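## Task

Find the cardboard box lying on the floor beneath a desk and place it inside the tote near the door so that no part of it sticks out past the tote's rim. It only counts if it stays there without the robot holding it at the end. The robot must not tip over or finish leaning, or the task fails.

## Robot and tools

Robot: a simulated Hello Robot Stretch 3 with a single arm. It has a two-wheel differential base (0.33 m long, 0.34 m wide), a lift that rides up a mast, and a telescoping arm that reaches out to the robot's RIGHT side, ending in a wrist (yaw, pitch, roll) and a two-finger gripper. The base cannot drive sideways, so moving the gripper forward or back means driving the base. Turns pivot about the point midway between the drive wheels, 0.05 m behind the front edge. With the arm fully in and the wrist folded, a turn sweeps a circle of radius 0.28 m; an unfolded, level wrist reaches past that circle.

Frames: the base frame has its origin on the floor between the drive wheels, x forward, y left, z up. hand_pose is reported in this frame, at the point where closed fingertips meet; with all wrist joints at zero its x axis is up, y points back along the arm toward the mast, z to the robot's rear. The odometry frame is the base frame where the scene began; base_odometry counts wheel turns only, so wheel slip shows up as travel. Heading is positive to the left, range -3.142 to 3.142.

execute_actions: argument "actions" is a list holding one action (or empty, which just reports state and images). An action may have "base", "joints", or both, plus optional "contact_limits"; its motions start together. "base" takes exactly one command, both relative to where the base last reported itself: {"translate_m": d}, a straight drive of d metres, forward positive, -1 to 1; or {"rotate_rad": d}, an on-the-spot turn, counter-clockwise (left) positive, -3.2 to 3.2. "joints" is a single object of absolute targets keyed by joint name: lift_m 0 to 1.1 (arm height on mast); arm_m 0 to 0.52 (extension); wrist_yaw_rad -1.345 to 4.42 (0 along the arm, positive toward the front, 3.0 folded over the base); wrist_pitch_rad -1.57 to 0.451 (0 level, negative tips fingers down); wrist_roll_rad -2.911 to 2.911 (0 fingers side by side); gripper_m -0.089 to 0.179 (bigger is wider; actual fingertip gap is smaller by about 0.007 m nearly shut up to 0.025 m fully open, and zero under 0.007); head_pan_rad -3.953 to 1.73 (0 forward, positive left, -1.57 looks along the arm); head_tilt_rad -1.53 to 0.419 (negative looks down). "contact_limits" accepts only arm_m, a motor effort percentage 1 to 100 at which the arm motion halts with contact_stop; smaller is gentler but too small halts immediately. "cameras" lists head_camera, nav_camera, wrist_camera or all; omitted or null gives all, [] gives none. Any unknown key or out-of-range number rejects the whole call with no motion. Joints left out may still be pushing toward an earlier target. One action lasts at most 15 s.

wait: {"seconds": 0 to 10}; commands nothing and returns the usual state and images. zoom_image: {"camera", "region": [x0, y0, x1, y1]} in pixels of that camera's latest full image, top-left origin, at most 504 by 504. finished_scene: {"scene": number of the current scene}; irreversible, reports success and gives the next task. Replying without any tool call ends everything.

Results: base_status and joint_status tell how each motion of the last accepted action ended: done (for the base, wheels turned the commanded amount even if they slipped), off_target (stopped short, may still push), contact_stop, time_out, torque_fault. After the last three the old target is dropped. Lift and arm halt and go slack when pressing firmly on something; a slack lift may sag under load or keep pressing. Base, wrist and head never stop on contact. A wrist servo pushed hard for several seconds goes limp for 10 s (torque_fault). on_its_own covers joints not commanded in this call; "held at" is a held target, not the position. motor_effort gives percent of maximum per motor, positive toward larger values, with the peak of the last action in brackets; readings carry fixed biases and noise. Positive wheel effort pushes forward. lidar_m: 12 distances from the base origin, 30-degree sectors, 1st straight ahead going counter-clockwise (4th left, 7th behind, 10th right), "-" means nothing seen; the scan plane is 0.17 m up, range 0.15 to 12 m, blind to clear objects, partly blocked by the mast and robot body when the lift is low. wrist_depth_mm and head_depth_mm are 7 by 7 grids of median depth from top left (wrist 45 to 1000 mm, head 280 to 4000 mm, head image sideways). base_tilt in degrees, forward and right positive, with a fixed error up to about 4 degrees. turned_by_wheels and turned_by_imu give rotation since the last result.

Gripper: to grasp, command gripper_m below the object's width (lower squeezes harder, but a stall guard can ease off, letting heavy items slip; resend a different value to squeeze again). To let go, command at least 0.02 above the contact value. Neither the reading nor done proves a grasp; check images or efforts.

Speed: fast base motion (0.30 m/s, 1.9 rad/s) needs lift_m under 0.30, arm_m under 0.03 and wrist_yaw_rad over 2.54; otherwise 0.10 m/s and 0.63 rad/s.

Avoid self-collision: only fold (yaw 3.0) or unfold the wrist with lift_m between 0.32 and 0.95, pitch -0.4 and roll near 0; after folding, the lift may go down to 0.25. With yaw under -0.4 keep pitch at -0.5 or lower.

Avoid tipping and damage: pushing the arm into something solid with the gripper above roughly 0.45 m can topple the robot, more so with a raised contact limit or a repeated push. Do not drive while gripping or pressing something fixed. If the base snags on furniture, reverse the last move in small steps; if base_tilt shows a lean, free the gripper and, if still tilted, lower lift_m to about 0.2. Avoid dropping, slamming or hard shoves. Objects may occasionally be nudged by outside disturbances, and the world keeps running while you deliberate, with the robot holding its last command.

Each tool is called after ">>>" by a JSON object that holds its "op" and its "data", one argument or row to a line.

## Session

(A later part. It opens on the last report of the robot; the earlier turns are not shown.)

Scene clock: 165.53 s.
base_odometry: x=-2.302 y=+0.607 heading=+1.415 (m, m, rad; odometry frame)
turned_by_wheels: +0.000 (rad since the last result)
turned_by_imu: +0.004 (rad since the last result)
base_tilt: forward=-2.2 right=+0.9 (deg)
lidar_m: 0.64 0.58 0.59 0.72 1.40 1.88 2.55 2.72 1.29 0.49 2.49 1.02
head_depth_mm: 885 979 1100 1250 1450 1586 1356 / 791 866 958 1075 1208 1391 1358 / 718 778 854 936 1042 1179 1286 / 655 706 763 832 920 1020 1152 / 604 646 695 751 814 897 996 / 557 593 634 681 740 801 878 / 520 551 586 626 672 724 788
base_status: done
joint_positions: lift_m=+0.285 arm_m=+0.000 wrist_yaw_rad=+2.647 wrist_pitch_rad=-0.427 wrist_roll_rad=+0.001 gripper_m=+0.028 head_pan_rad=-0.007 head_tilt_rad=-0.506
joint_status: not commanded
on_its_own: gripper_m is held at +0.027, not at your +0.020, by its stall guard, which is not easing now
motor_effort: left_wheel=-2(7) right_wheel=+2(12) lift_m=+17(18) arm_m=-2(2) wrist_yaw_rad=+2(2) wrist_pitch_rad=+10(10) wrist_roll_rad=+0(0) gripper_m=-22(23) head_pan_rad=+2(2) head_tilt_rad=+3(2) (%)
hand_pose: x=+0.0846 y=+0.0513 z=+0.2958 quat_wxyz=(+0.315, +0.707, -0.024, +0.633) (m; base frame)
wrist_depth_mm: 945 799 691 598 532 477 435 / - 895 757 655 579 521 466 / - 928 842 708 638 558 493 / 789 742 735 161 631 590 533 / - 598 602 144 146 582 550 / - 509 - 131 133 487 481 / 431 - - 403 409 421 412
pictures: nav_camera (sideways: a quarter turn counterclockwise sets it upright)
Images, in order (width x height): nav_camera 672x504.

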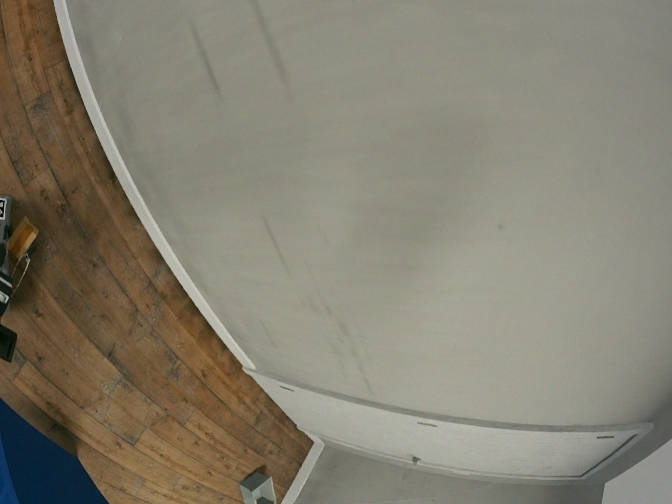

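>>> {"op": "execute_actions", "data": {
  "actions": [
    {"base": {"rotate_rad": -0.9}}
  ],
  "cameras": ["head_camera"]
}}

>>> {"op": "execute_actions", "data": {
  "actions": [
    {"base": {"translate_m": 1.0}}
  ],
  "cameras": ["head_camera", "nav_camera"]
}}

Scene clock: 177.90 s.
base_odometry: x=-2.302 y=+0.607 heading=+0.516 (m, m, rad; odometry frame)
turned_by_wheels: -0.900 (rad since the last result)
turned_by_imu: -0.896 (rad since the last result)
base_tilt: forward=-2.2 right=+0.9 (deg)
lidar_m: 2.44 0.85 0.61 0.58 0.60 0.81 2.14 1.88 2.55 1.29 0.49 0.52
head_depth_mm: 2137 2355 2532 2703 2012 1014 1029 / 2136 2313 2498 2650 2080 1647 1362 / 2105 2301 2465 2647 2075 1643 1354 / 2118 2272 2453 2619 2088 1634 1362 / 2101 2283 2442 2586 2096 1654 1355 / 2083 2259 2419 2567 2107 1655 1355 / 2060 2200 2386 2232 2015 1648 1364
base_status: done
joint_positions: lift_m=+0.285 arm_m=+0.000 wrist_yaw_rad=+2.647 wrist_pitch_rad=-0.427 wrist_roll_rad=+0.001 gripper_m=+0.028 head_pan_rad=-0.007 head_tilt_rad=-0.506
joint_status: not commanded
on_its_own: gripper_m is held at +0.027, not at your +0.020, by its stall guard, which is not easing now
motor_effort: left_wheel=+1(6) right_wheel=-2(7) lift_m=+18(17) arm_m=-2(2) wrist_yaw_rad=+2(2) wrist_pitch_rad=+10(10) wrist_roll_rad=+0(0) gripper_m=-23(23) head_pan_rad=+2(2) head_tilt_rad=+2(2) (%)
hand_pose: x=+0.0846 y=+0.0513 z=+0.2958 quat_wxyz=(+0.315, +0.707, -0.024, +0.633) (m; base frame)
wrist_depth_mm: 463 514 573 647 744 893 - / 500 552 620 704 833 - - / 534 594 670 771 875 938 927 / 583 624 698 162 660 710 706 / - 591 605 144 146 578 570 / - 516 - 131 133 482 480 / 432 - - 402 409 418 413
pictures: head_camera (sideways: a quarter turn clockwise sets it upright)
Images, in order (width x height): head_camera 896x504.

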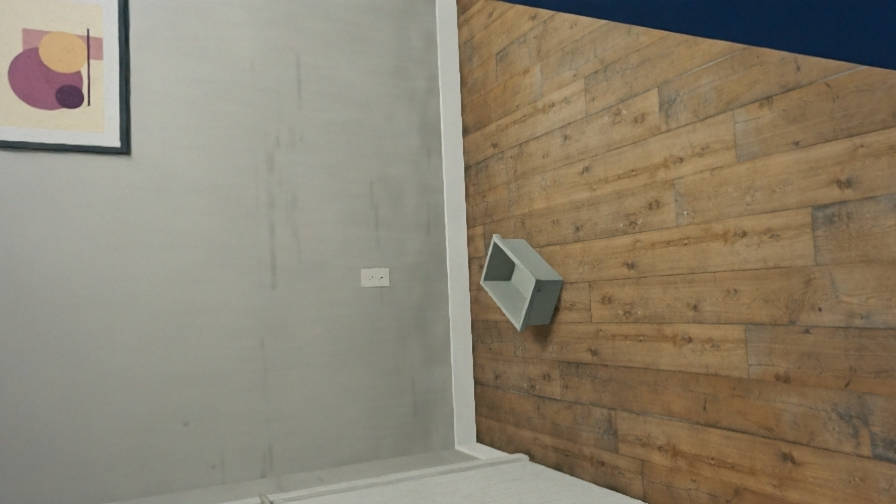

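Scene clock: 183.00 s.
base_odometry: x=-1.432 y=+1.100 heading=+0.516 (m, m, rad; odometry frame)
turned_by_wheels: +0.000 (rad since the last result)
turned_by_imu: +0.006 (rad since the last result)
base_tilt: forward=-2.2 right=+1.0 (deg)
lidar_m: 1.50 0.84 0.63 0.60 0.62 0.84 2.24 0.52 0.43 0.85 2.16 1.56
head_depth_mm: 1274 1383 1498 1651 1825 1643 1355 / 1273 1376 1487 1626 1804 1647 1360 / 1269 1365 1486 1616 1770 1634 1356 / 1255 1352 1471 1601 1764 1657 1326 / 1251 1345 1459 1603 1752 1640 1322 / 1238 1329 1442 1557 1729 1652 1362 / 1228 1324 1430 1560 1719 1665 1362
base_status: done
joint_positions: lift_m=+0.285 arm_m=+0.000 wrist_yaw_rad=+2.647 wrist_pitch_rad=-0.427 wrist_roll_rad=+0.001 gripper_m=+0.028 head_pan_rad=-0.007 head_tilt_rad=-0.506
joint_status: not commanded
on_its_own: gripper_m is held at +0.027, not at your +0.020, by its stall guard, which is not easing now
motor_effort: left_wheel=+0(7) right_wheel=-1(6) lift_m=+17(18) arm_m=-2(2) wrist_yaw_rad=+1(1) wrist_pitch_rad=+10(10) wrist_roll_rad=+0(0) gripper_m=-23(22) head_pan_rad=+2(2) head_tilt_rad=+3(2) (%)
hand_pose: x=+0.0846 y=+0.0513 z=+0.2958 quat_wxyz=(+0.315, +0.707, -0.024, +0.633) (m; base frame)
wrist_depth_mm: 480 527 578 641 743 883 - / 503 563 637 705 817 994 - / 552 601 678 771 908 928 942 / 588 652 704 162 669 716 708 / - 598 609 144 146 579 568 / - 513 - 131 133 485 485 / 431 - - 398 408 417 409
pictures: head_camera (sideways: a quarter turn clockwise sets it upright), nav_camera (sideways: a quarter turn counterclockwise sets it upright)
Images, in order (width x height): head_camera 896x504, nav_camera 672x504.

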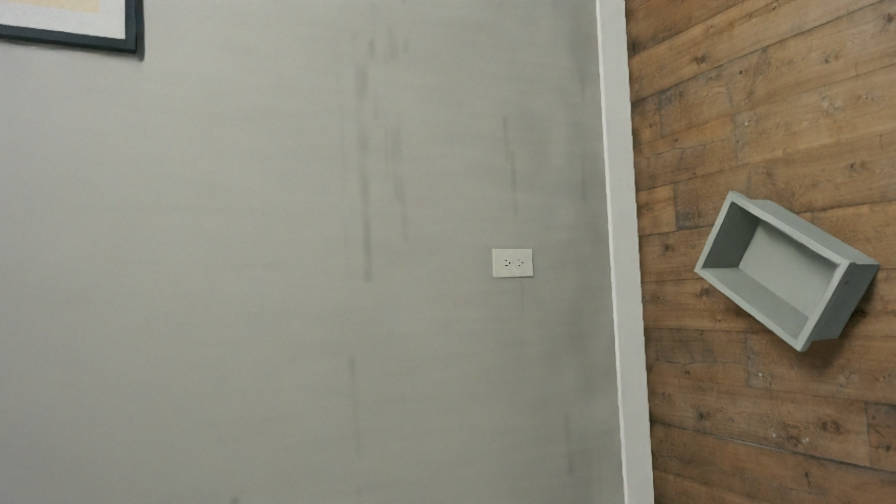

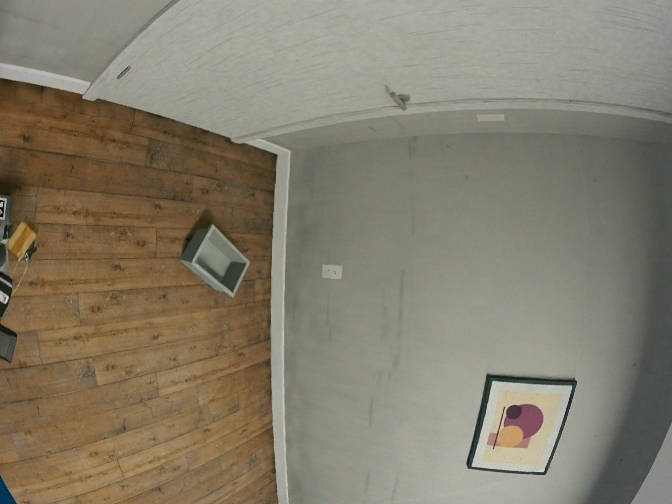

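>>> {"op": "execute_actions", "data": {
  "actions": [
    {"base": {"translate_m": 0.35}}
  ],
  "cameras": []
}}

>>> {"op": "execute_actions", "data": {
  "actions": [
    {"base": {"rotate_rad": 1.57}, "joints": {"lift_m": 0.4, "head_pan_rad": -1.57, "head_tilt_rad": -1.0}}
  ],
  "cameras": []
}}

>>> {"op": "execute_actions", "data": {
  "actions": [
    {"base": {"translate_m": 0.08}, "joints": {"wrist_yaw_rad": -0.35}}
  ],
  "cameras": []
}}

>>> {"op": "execute_actions", "data": {
  "actions": [
    {"joints": {"wrist_pitch_rad": -0.8, "arm_m": 0.30, "lift_m": 0.33}}
  ],
  "cameras": ["head_camera", "wrist_camera"]
}}

Scene clock: 207.83 s.
base_odometry: x=-1.128 y=+1.272 heading=+0.516 (m, m, rad; odometry frame)
turned_by_wheels: +0.000 (rad since the last result)
turned_by_imu: +0.003 (rad since the last result)
base_tilt: forward=-2.2 right=+1.0 (deg)
lidar_m: 1.15 0.85 0.61 0.58 0.63 0.85 2.27 0.68 0.81 2.15 1.65 1.20
head_depth_mm: 975 1055 1141 1253 1390 1527 1349 / 968 1048 1142 1244 1378 1509 1362 / 969 1037 1125 1231 1354 1498 1360 / 960 1028 1115 1218 1342 1506 1361 / 946 1021 1112 1205 1324 1480 1365 / 945 1014 1097 1194 1316 1462 1361 / 934 1008 1095 1201 1307 1453 1368
base_status: done
joint_positions: lift_m=+0.285 arm_m=+0.000 wrist_yaw_rad=+2.647 wrist_pitch_rad=-0.427 wrist_roll_rad=+0.001 gripper_m=+0.028 head_pan_rad=-0.007 head_tilt_rad=-0.506
joint_status: not commanded
on_its_own: gripper_m is held at +0.027, not at your +0.020, by its stall guard, which is not easing now
motor_effort: left_wheel=+0(5) right_wheel=-1(7) lift_m=+17(18) arm_m=-2(2) wrist_yaw_rad=+3(2) wrist_pitch_rad=+10(10) wrist_roll_rad=+0(0) gripper_m=-22(23) head_pan_rad=+3(3) head_tilt_rad=+2(2) (%)
hand_pose: x=+0.0846 y=+0.0513 z=+0.2958 quat_wxyz=(+0.315, +0.707, -0.024, +0.633) (m; base frame)
wrist_depth_mm: 476 507 573 649 743 914 870 / 511 547 614 711 838 - 897 / 556 591 670 761 882 929 868 / 594 635 709 162 657 718 710 / - 597 604 144 146 576 501 / - 516 - 131 133 484 453 / 431 - - 401 407 415 413
pictures: none
No camera images: the call's "cameras" was empty. Leave "cameras" out to get every camera's image.

Scene clock: 211.00 s.
base_odometry: x=-1.128 y=+1.272 heading=+2.086 (m, m, rad; odometry frame)
turned_by_wheels: +1.570 (rad since the last result)
turned_by_imu: +1.571 (rad since the last result)
base_tilt: forward=-2.2 right=+1.0 (deg)
lidar_m: 0.58 0.63 0.85 2.22 0.71 0.81 2.13 1.65 1.20 1.15 0.85 0.61
head_depth_mm: 1083 1263 1544 1575 1388 1233 1121 / 1079 1261 1516 1578 1380 1238 1136 / 1069 1244 1500 1554 1380 1232 - / 1061 1238 1491 1575 1368 1254 - / 1057 1231 1485 1568 1351 1228 1109 / 1050 1220 1461 1558 1367 1229 1109 / 1046 1213 1453 1541 1360 1221 1110
base_status: done
joint_positions: lift_m=+0.400 arm_m=+0.000 wrist_yaw_rad=+2.647 wrist_pitch_rad=-0.427 wrist_roll_rad=+0.001 gripper_m=+0.028 head_pan_rad=-1.563 head_tilt_rad=-0.988
joint_status: all done
on_its_own: gripper_m is held at +0.027, not at your +0.020, by its stall guard, which is not easing now
motor_effort: left_wheel=-1(6) right_wheel=+2(9) lift_m=+23(21) arm_m=-2(2) wrist_yaw_rad=+1(2) wrist_pitch_rad=+10(10) wrist_roll_rad=+0(0) gripper_m=-23(22) head_pan_rad=-3(35) head_tilt_rad=-3(22) (%)
hand_pose: x=+0.0846 y=+0.0513 z=+0.4104 quat_wxyz=(+0.315, +0.707, -0.024, +0.633) (m; base frame)
wrist_depth_mm: - - - - 763 570 451 / - - - - 818 583 467 / - - - - 871 624 479 / - 956 953 162 778 648 501 / - 771 780 144 146 664 506 / - 658 586 131 133 613 518 / 536 - 544 508 520 534 517
pictures: none
No camera images: the call's "cameras" was empty. Leave "cameras" out to get every camera's image.

Scene clock: 213.50 s.
base_odometry: x=-1.167 y=+1.342 heading=+2.085 (m, m, rad; odometry frame)
turned_by_wheels: +0.000 (rad since the last result)
turned_by_imu: +0.001 (rad since the last result)
base_tilt: forward=-2.2 right=+1.0 (deg)
lidar_m: 0.50 0.55 0.73 1.93 0.73 0.81 2.14 1.66 1.19 1.15 0.73 0.53
head_depth_mm: 1081 1262 1529 1577 1389 1238 1118 / 1074 1250 1517 1574 1387 1234 1135 / 1064 1243 1499 1568 1353 1214 - / 1058 1238 1492 1559 1350 1242 - / 1052 1229 1471 1561 1366 1230 1109 / 1048 1220 1455 1556 1368 1223 1110 / 1038 1220 1454 1555 1370 1223 1108
base_status: done
joint_positions: lift_m=+0.400 arm_m=+0.000 wrist_yaw_rad=-0.346 wrist_pitch_rad=-0.427 wrist_roll_rad=+0.001 gripper_m=+0.028 head_pan_rad=-1.563 head_tilt_rad=-0.988
joint_status: all done
on_its_own: gripper_m is held at +0.027, not at your +0.020, by its stall guard, which is not easing now
motor_effort: left_wheel=-2(3) right_wheel=+2(7) lift_m=+23(24) arm_m=-2(2) wrist_yaw_rad=-2(4) wrist_pitch_rad=+10(10) wrist_roll_rad=+0(0) gripper_m=-23(22) head_pan_rad=-3(3) head_tilt_rad=-3(3) (%)
hand_pose: x=-0.0973 y=-0.3551 z=+0.4104 quat_wxyz=(+0.655, +0.029, -0.707, -0.267) (m; base frame)
wrist_depth_mm: 690 733 787 856 937 - - / 734 783 856 930 - - - / 797 873 927 - - - - / 856 895 942 162 836 920 909 / 769 761 749 144 146 735 735 / 636 637 458 131 133 614 616 / 546 540 523 487 523 529 527
pictures: none
No camera images: the call's "cameras" was empty. Leave "cameras" out to get every camera's image.

Scene clock: 216.93 s.
base_odometry: x=-1.167 y=+1.342 heading=+2.085 (m, m, rad; odometry frame)
turned_by_wheels: +0.000 (rad since the last result)
turned_by_imu: +0.001 (rad since the last result)
base_tilt: forward=-2.2 right=+0.9 (deg)
lidar_m: 0.50 0.54 0.73 1.93 0.73 0.81 2.13 1.66 1.19 1.15 0.74 0.53
head_depth_mm: 1084 1267 1521 1574 1390 1246 1115 / 1070 1253 1508 1577 1386 1229 1131 / 1065 1245 1506 1567 1353 1234 - / 1059 1238 1483 1561 1305 1231 1138 / 1054 1226 1466 1566 1372 1231 1115 / 1048 1218 1451 1558 1372 1227 1110 / 1038 1206 1447 1555 1372 1228 1103
base_status: not commanded
joint_positions: lift_m=+0.330 arm_m=+0.300 wrist_yaw_rad=-0.348 wrist_pitch_rad=-0.813 wrist_roll_rad=+0.001 gripper_m=+0.028 head_pan_rad=-1.563 head_tilt_rad=-0.988
joint_status: all done
on_its_own: gripper_m is held at +0.027, not at your +0.020, by its stall guard, which is not easing now
motor_effort: left_wheel=-2(2) right_wheel=+3(2) lift_m=+17(21) arm_m=+2(3) wrist_yaw_rad=-1(1) wrist_pitch_rad=+5(9) wrist_roll_rad=+0(0) gripper_m=-22(23) head_pan_rad=-4(3) head_tilt_rad=-4(3) (%)
hand_pose: x=-0.0757 y=-0.5938 z=+0.2662 quat_wxyz=(+0.591, +0.163, -0.688, -0.388) (m; base frame)
wrist_depth_mm: 512 554 601 649 695 734 726 / 568 620 644 647 634 633 612 / 590 578 574 420 559 552 549 / 522 516 512 162 347 493 487 / 465 462 465 145 146 442 439 / 424 421 296 131 133 406 401 / 390 383 341 364 320 372 365
pictures: head_camera (sideways: a quarter turn clockwise sets it upright), wrist_camera
Images, in order (width x height): head_camera 896x504, wrist_camera 644x364.

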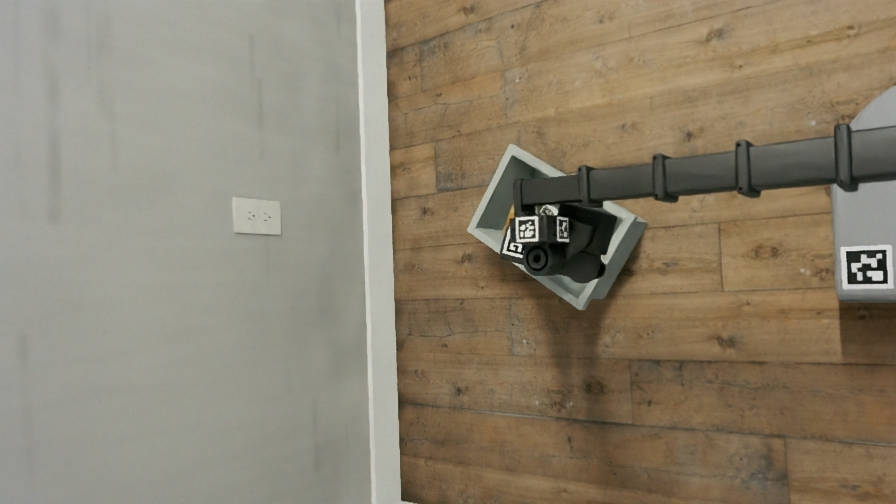

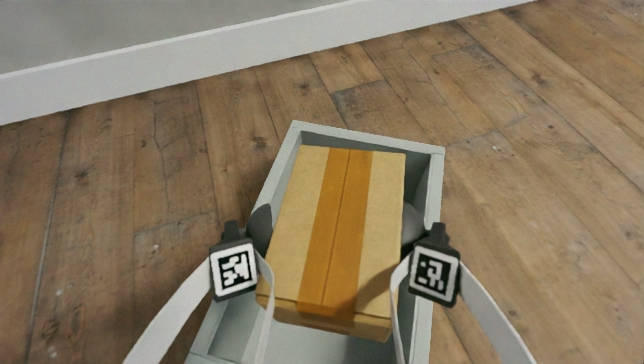

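>>> {"op": "execute_actions", "data": {
  "actions": [
    {"joints": {"arm_m": 0.325, "lift_m": 0.15}}
  ],
  "cameras": ["head_camera", "wrist_camera"]
}}

Scene clock: 224.57 s.
base_odometry: x=-1.167 y=+1.342 heading=+2.085 (m, m, rad; odometry frame)
turned_by_wheels: +0.000 (rad since the last result)
turned_by_imu: +0.002 (rad since the last result)
base_tilt: forward=-2.2 right=+1.0 (deg)
lidar_m: 0.50 0.54 0.74 1.93 0.73 0.81 2.13 1.66 1.20 1.15 0.73 0.53
head_depth_mm: 1081 1266 1528 1583 1385 1236 1122 / 1072 1252 1512 1570 1389 1236 1133 / 1062 1247 1499 1563 1381 1237 - / 1056 1233 1485 1564 1331 1229 1132 / 1060 1232 1470 1562 1376 1226 1115 / 1047 1218 1456 1565 1368 1231 1106 / 1040 1207 1452 1555 1374 1219 1107
base_status: not commanded
joint_positions: lift_m=+0.150 arm_m=+0.325 wrist_yaw_rad=-0.348 wrist_pitch_rad=-0.813 wrist_roll_rad=+0.001 gripper_m=+0.028 head_pan_rad=-1.563 head_tilt_rad=-0.988
joint_status: all done
on_its_own: gripper_m is held at +0.027, not at your +0.020, by its stall guard, which is not easing now
motor_effort: left_wheel=-2(2) right_wheel=+2(2) lift_m=+17(18) arm_m=+2(3) wrist_yaw_rad=-1(1) wrist_pitch_rad=+5(5) wrist_roll_rad=+0(0) gripper_m=-23(22) head_pan_rad=-4(3) head_tilt_rad=-3(4) (%)
hand_pose: x=-0.0756 y=-0.6187 z=+0.0862 quat_wxyz=(+0.591, +0.163, -0.688, -0.388) (m; base frame)
wrist_depth_mm: 450 446 424 253 237 226 408 / 387 382 216 295 274 211 353 / 337 332 198 318 308 192 310 / 298 159 212 162 268 175 273 / 267 140 192 144 146 161 247 / 180 142 213 131 133 140 222 / 115 141 213 207 208 143 109
pictures: head_camera (sideways: a quarter turn clockwise sets it upright), wrist_camera
Images, in order (width x height): head_camera 896x504, wrist_camera 644x364.

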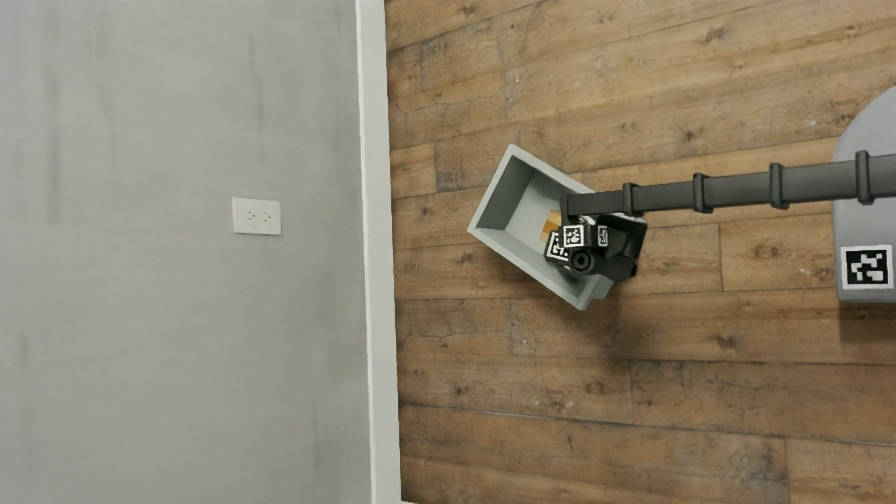

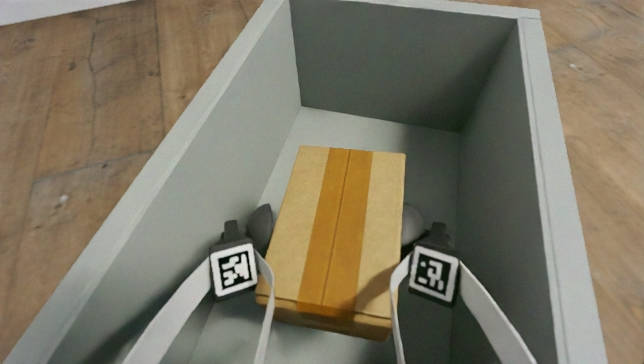

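>>> {"op": "execute_actions", "data": {
  "actions": [
    {"joints": {"lift_m": 0.12}}
  ],
  "cameras": []
}}

>>> {"op": "execute_actions", "data": {
  "actions": [
    {"joints": {"gripper_m": 0.10}}
  ],
  "cameras": ["wrist_camera"]
}}

>>> {"op": "execute_actions", "data": {
  "actions": [
    {"joints": {"lift_m": 0.36}}
  ],
  "cameras": ["head_camera", "wrist_camera"]
}}

Scene clock: 234.37 s.
base_odometry: x=-1.167 y=+1.342 heading=+2.085 (m, m, rad; odometry frame)
turned_by_wheels: +0.000 (rad since the last result)
turned_by_imu: +0.001 (rad since the last result)
base_tilt: forward=-2.2 right=+1.0 (deg)
lidar_m: 0.50 0.54 0.73 1.93 0.73 0.81 2.14 1.66 1.20 1.15 0.73 0.53
head_depth_mm: 1082 1268 1528 1577 1392 1246 1123 / 1074 1250 1524 1573 1384 1239 1132 / 1069 1245 1501 1573 1372 1233 1151 / 1060 1234 1487 1563 1351 1238 1130 / 1058 1226 1475 1559 1364 1229 1112 / 1050 1220 1461 1567 1368 1228 1103 / 1039 1213 1453 1563 1371 1214 1102
base_status: not commanded
joint_positions: lift_m=+0.120 arm_m=+0.325 wrist_yaw_rad=-0.348 wrist_pitch_rad=-0.813 wrist_roll_rad=+0.001 gripper_m=+0.028 head_pan_rad=-1.563 head_tilt_rad=-0.988
joint_status: all done
on_its_own: gripper_m is held at +0.027, not at your +0.020, by its stall guard, which is not easing now
motor_effort: left_wheel=-2(2) right_wheel=+2(2) lift_m=+17(20) arm_m=+2(2) wrist_yaw_rad=-1(1) wrist_pitch_rad=+5(5) wrist_roll_rad=+0(0) gripper_m=-23(22) head_pan_rad=-3(3) head_tilt_rad=-4(4) (%)
hand_pose: x=-0.0756 y=-0.6187 z=+0.0562 quat_wxyz=(+0.591, +0.163, -0.688, -0.388) (m; base frame)
wrist_depth_mm: 397 392 185 253 236 213 346 / 338 323 185 296 272 211 143 / 296 132 198 279 277 191 123 / 184 131 213 161 235 176 108 / 106 137 192 144 146 161 98 / 111 142 198 131 133 140 93 / 115 142 188 181 183 143 89
pictures: none
No camera images: the call's "cameras" was empty. Leave "cameras" out to get every camera's image.

Scene clock: 235.60 s.
base_odometry: x=-1.167 y=+1.342 heading=+2.085 (m, m, rad; odometry frame)
turned_by_wheels: +0.000 (rad since the last result)
turned_by_imu: +0.000 (rad since the last result)
base_tilt: forward=-2.2 right=+1.0 (deg)
lidar_m: 0.50 0.54 0.73 1.93 0.73 0.81 2.14 1.66 1.20 1.15 0.73 0.53
head_depth_mm: 1081 1259 1530 1580 1389 1235 1123 / 1077 1257 1515 1566 1393 1234 1134 / 1067 1240 1497 1561 1377 1232 1147 / 1060 1236 1484 1572 1359 1237 1136 / 1052 1226 1478 1565 1366 1227 1107 / 1050 1225 1456 1560 1382 1228 1112 / 1036 1209 1448 1558 1369 1223 1107
base_status: not commanded
joint_positions: lift_m=+0.120 arm_m=+0.325 wrist_yaw_rad=-0.348 wrist_pitch_rad=-0.813 wrist_roll_rad=+0.001 gripper_m=+0.100 head_pan_rad=-1.563 head_tilt_rad=-0.988
joint_status: all done
motor_effort: left_wheel=-2(3) right_wheel=+2(3) lift_m=+17(17) arm_m=+2(2) wrist_yaw_rad=-1(2) wrist_pitch_rad=+5(5) wrist_roll_rad=+0(0) gripper_m=+1(92) head_pan_rad=-3(4) head_tilt_rad=-4(3) (%)
hand_pose: x=-0.0757 y=-0.6187 z=+0.0562 quat_wxyz=(+0.591, +0.163, -0.688, -0.388) (m; base frame)
wrist_depth_mm: 398 392 185 254 238 214 346 / 340 327 185 295 275 211 144 / 296 132 198 282 276 191 124 / 184 131 213 244 247 175 109 / 107 137 221 170 176 154 99 / 111 136 195 155 195 129 93 / 115 166 189 147 186 153 88
pictures: wrist_camera
Images, in order (width x height): wrist_camera 644x364.

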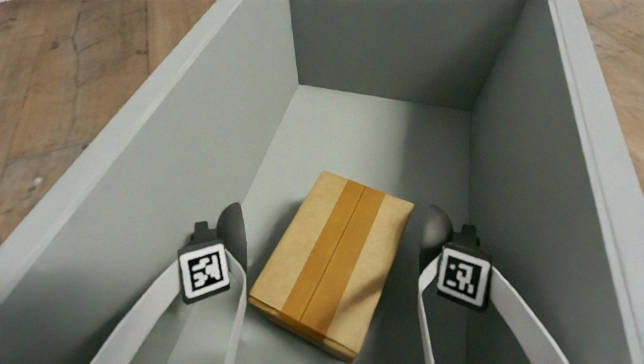

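Scene clock: 238.60 s.
base_odometry: x=-1.167 y=+1.342 heading=+2.085 (m, m, rad; odometry frame)
turned_by_wheels: +0.000 (rad since the last result)
turned_by_imu: +0.001 (rad since the last result)
base_tilt: forward=-2.2 right=+0.9 (deg)
lidar_m: 0.50 0.54 0.73 1.93 0.72 0.81 2.14 1.66 1.19 1.15 0.73 0.53
head_depth_mm: 1085 1270 1531 1571 1384 1239 1122 / 1068 1248 1505 1566 1383 1240 1131 / 1064 1251 1499 1583 1355 1252 - / 1055 1238 1497 1588 1313 1233 1139 / 1051 1230 1473 1557 1370 1230 1113 / 1051 1219 1465 1552 1372 1230 1113 / 1040 1212 1444 1560 1380 1226 1109
base_status: not commanded
joint_positions: lift_m=+0.360 arm_m=+0.325 wrist_yaw_rad=-0.348 wrist_pitch_rad=-0.813 wrist_roll_rad=+0.001 gripper_m=+0.100 head_pan_rad=-1.563 head_tilt_rad=-0.988
joint_status: all done
motor_effort: left_wheel=-2(2) right_wheel=+2(3) lift_m=+23(24) arm_m=+2(2) wrist_yaw_rad=-1(2) wrist_pitch_rad=+5(5) wrist_roll_rad=+0(0) gripper_m=+0(3) head_pan_rad=-3(3) head_tilt_rad=-4(3) (%)
hand_pose: x=-0.0757 y=-0.6187 z=+0.2958 quat_wxyz=(+0.591, +0.163, -0.688, -0.388) (m; base frame)
wrist_depth_mm: 491 529 578 640 703 758 776 / 549 592 658 675 684 673 663 / 605 625 614 612 600 592 582 / 558 555 543 440 436 526 523 / 502 494 492 468 475 473 468 / 454 453 375 430 421 437 431 / 415 414 397 367 395 398 396
pictures: head_camera (sideways: a quarter turn clockwise sets it upright), wrist_camera
Images, in order (width x height): head_camera 896x504, wrist_camera 644x364.

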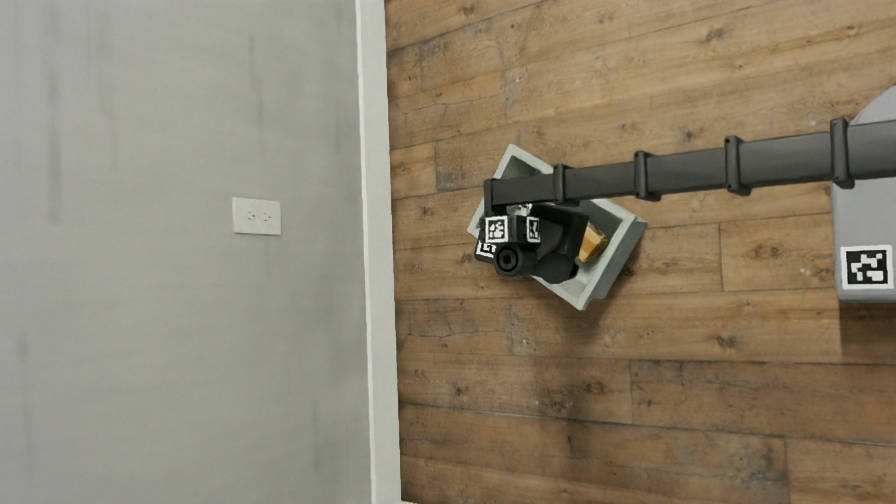

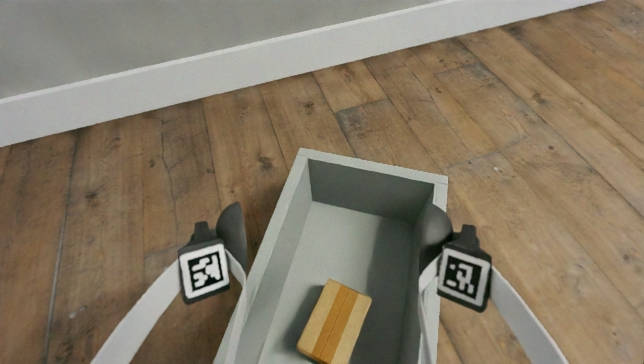

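The box is sitting on the tote's floor, well inside the edges.

>>> {"op": "finished_scene", "data": {
  "scene": 2
}}

The scene is finished: the task was done.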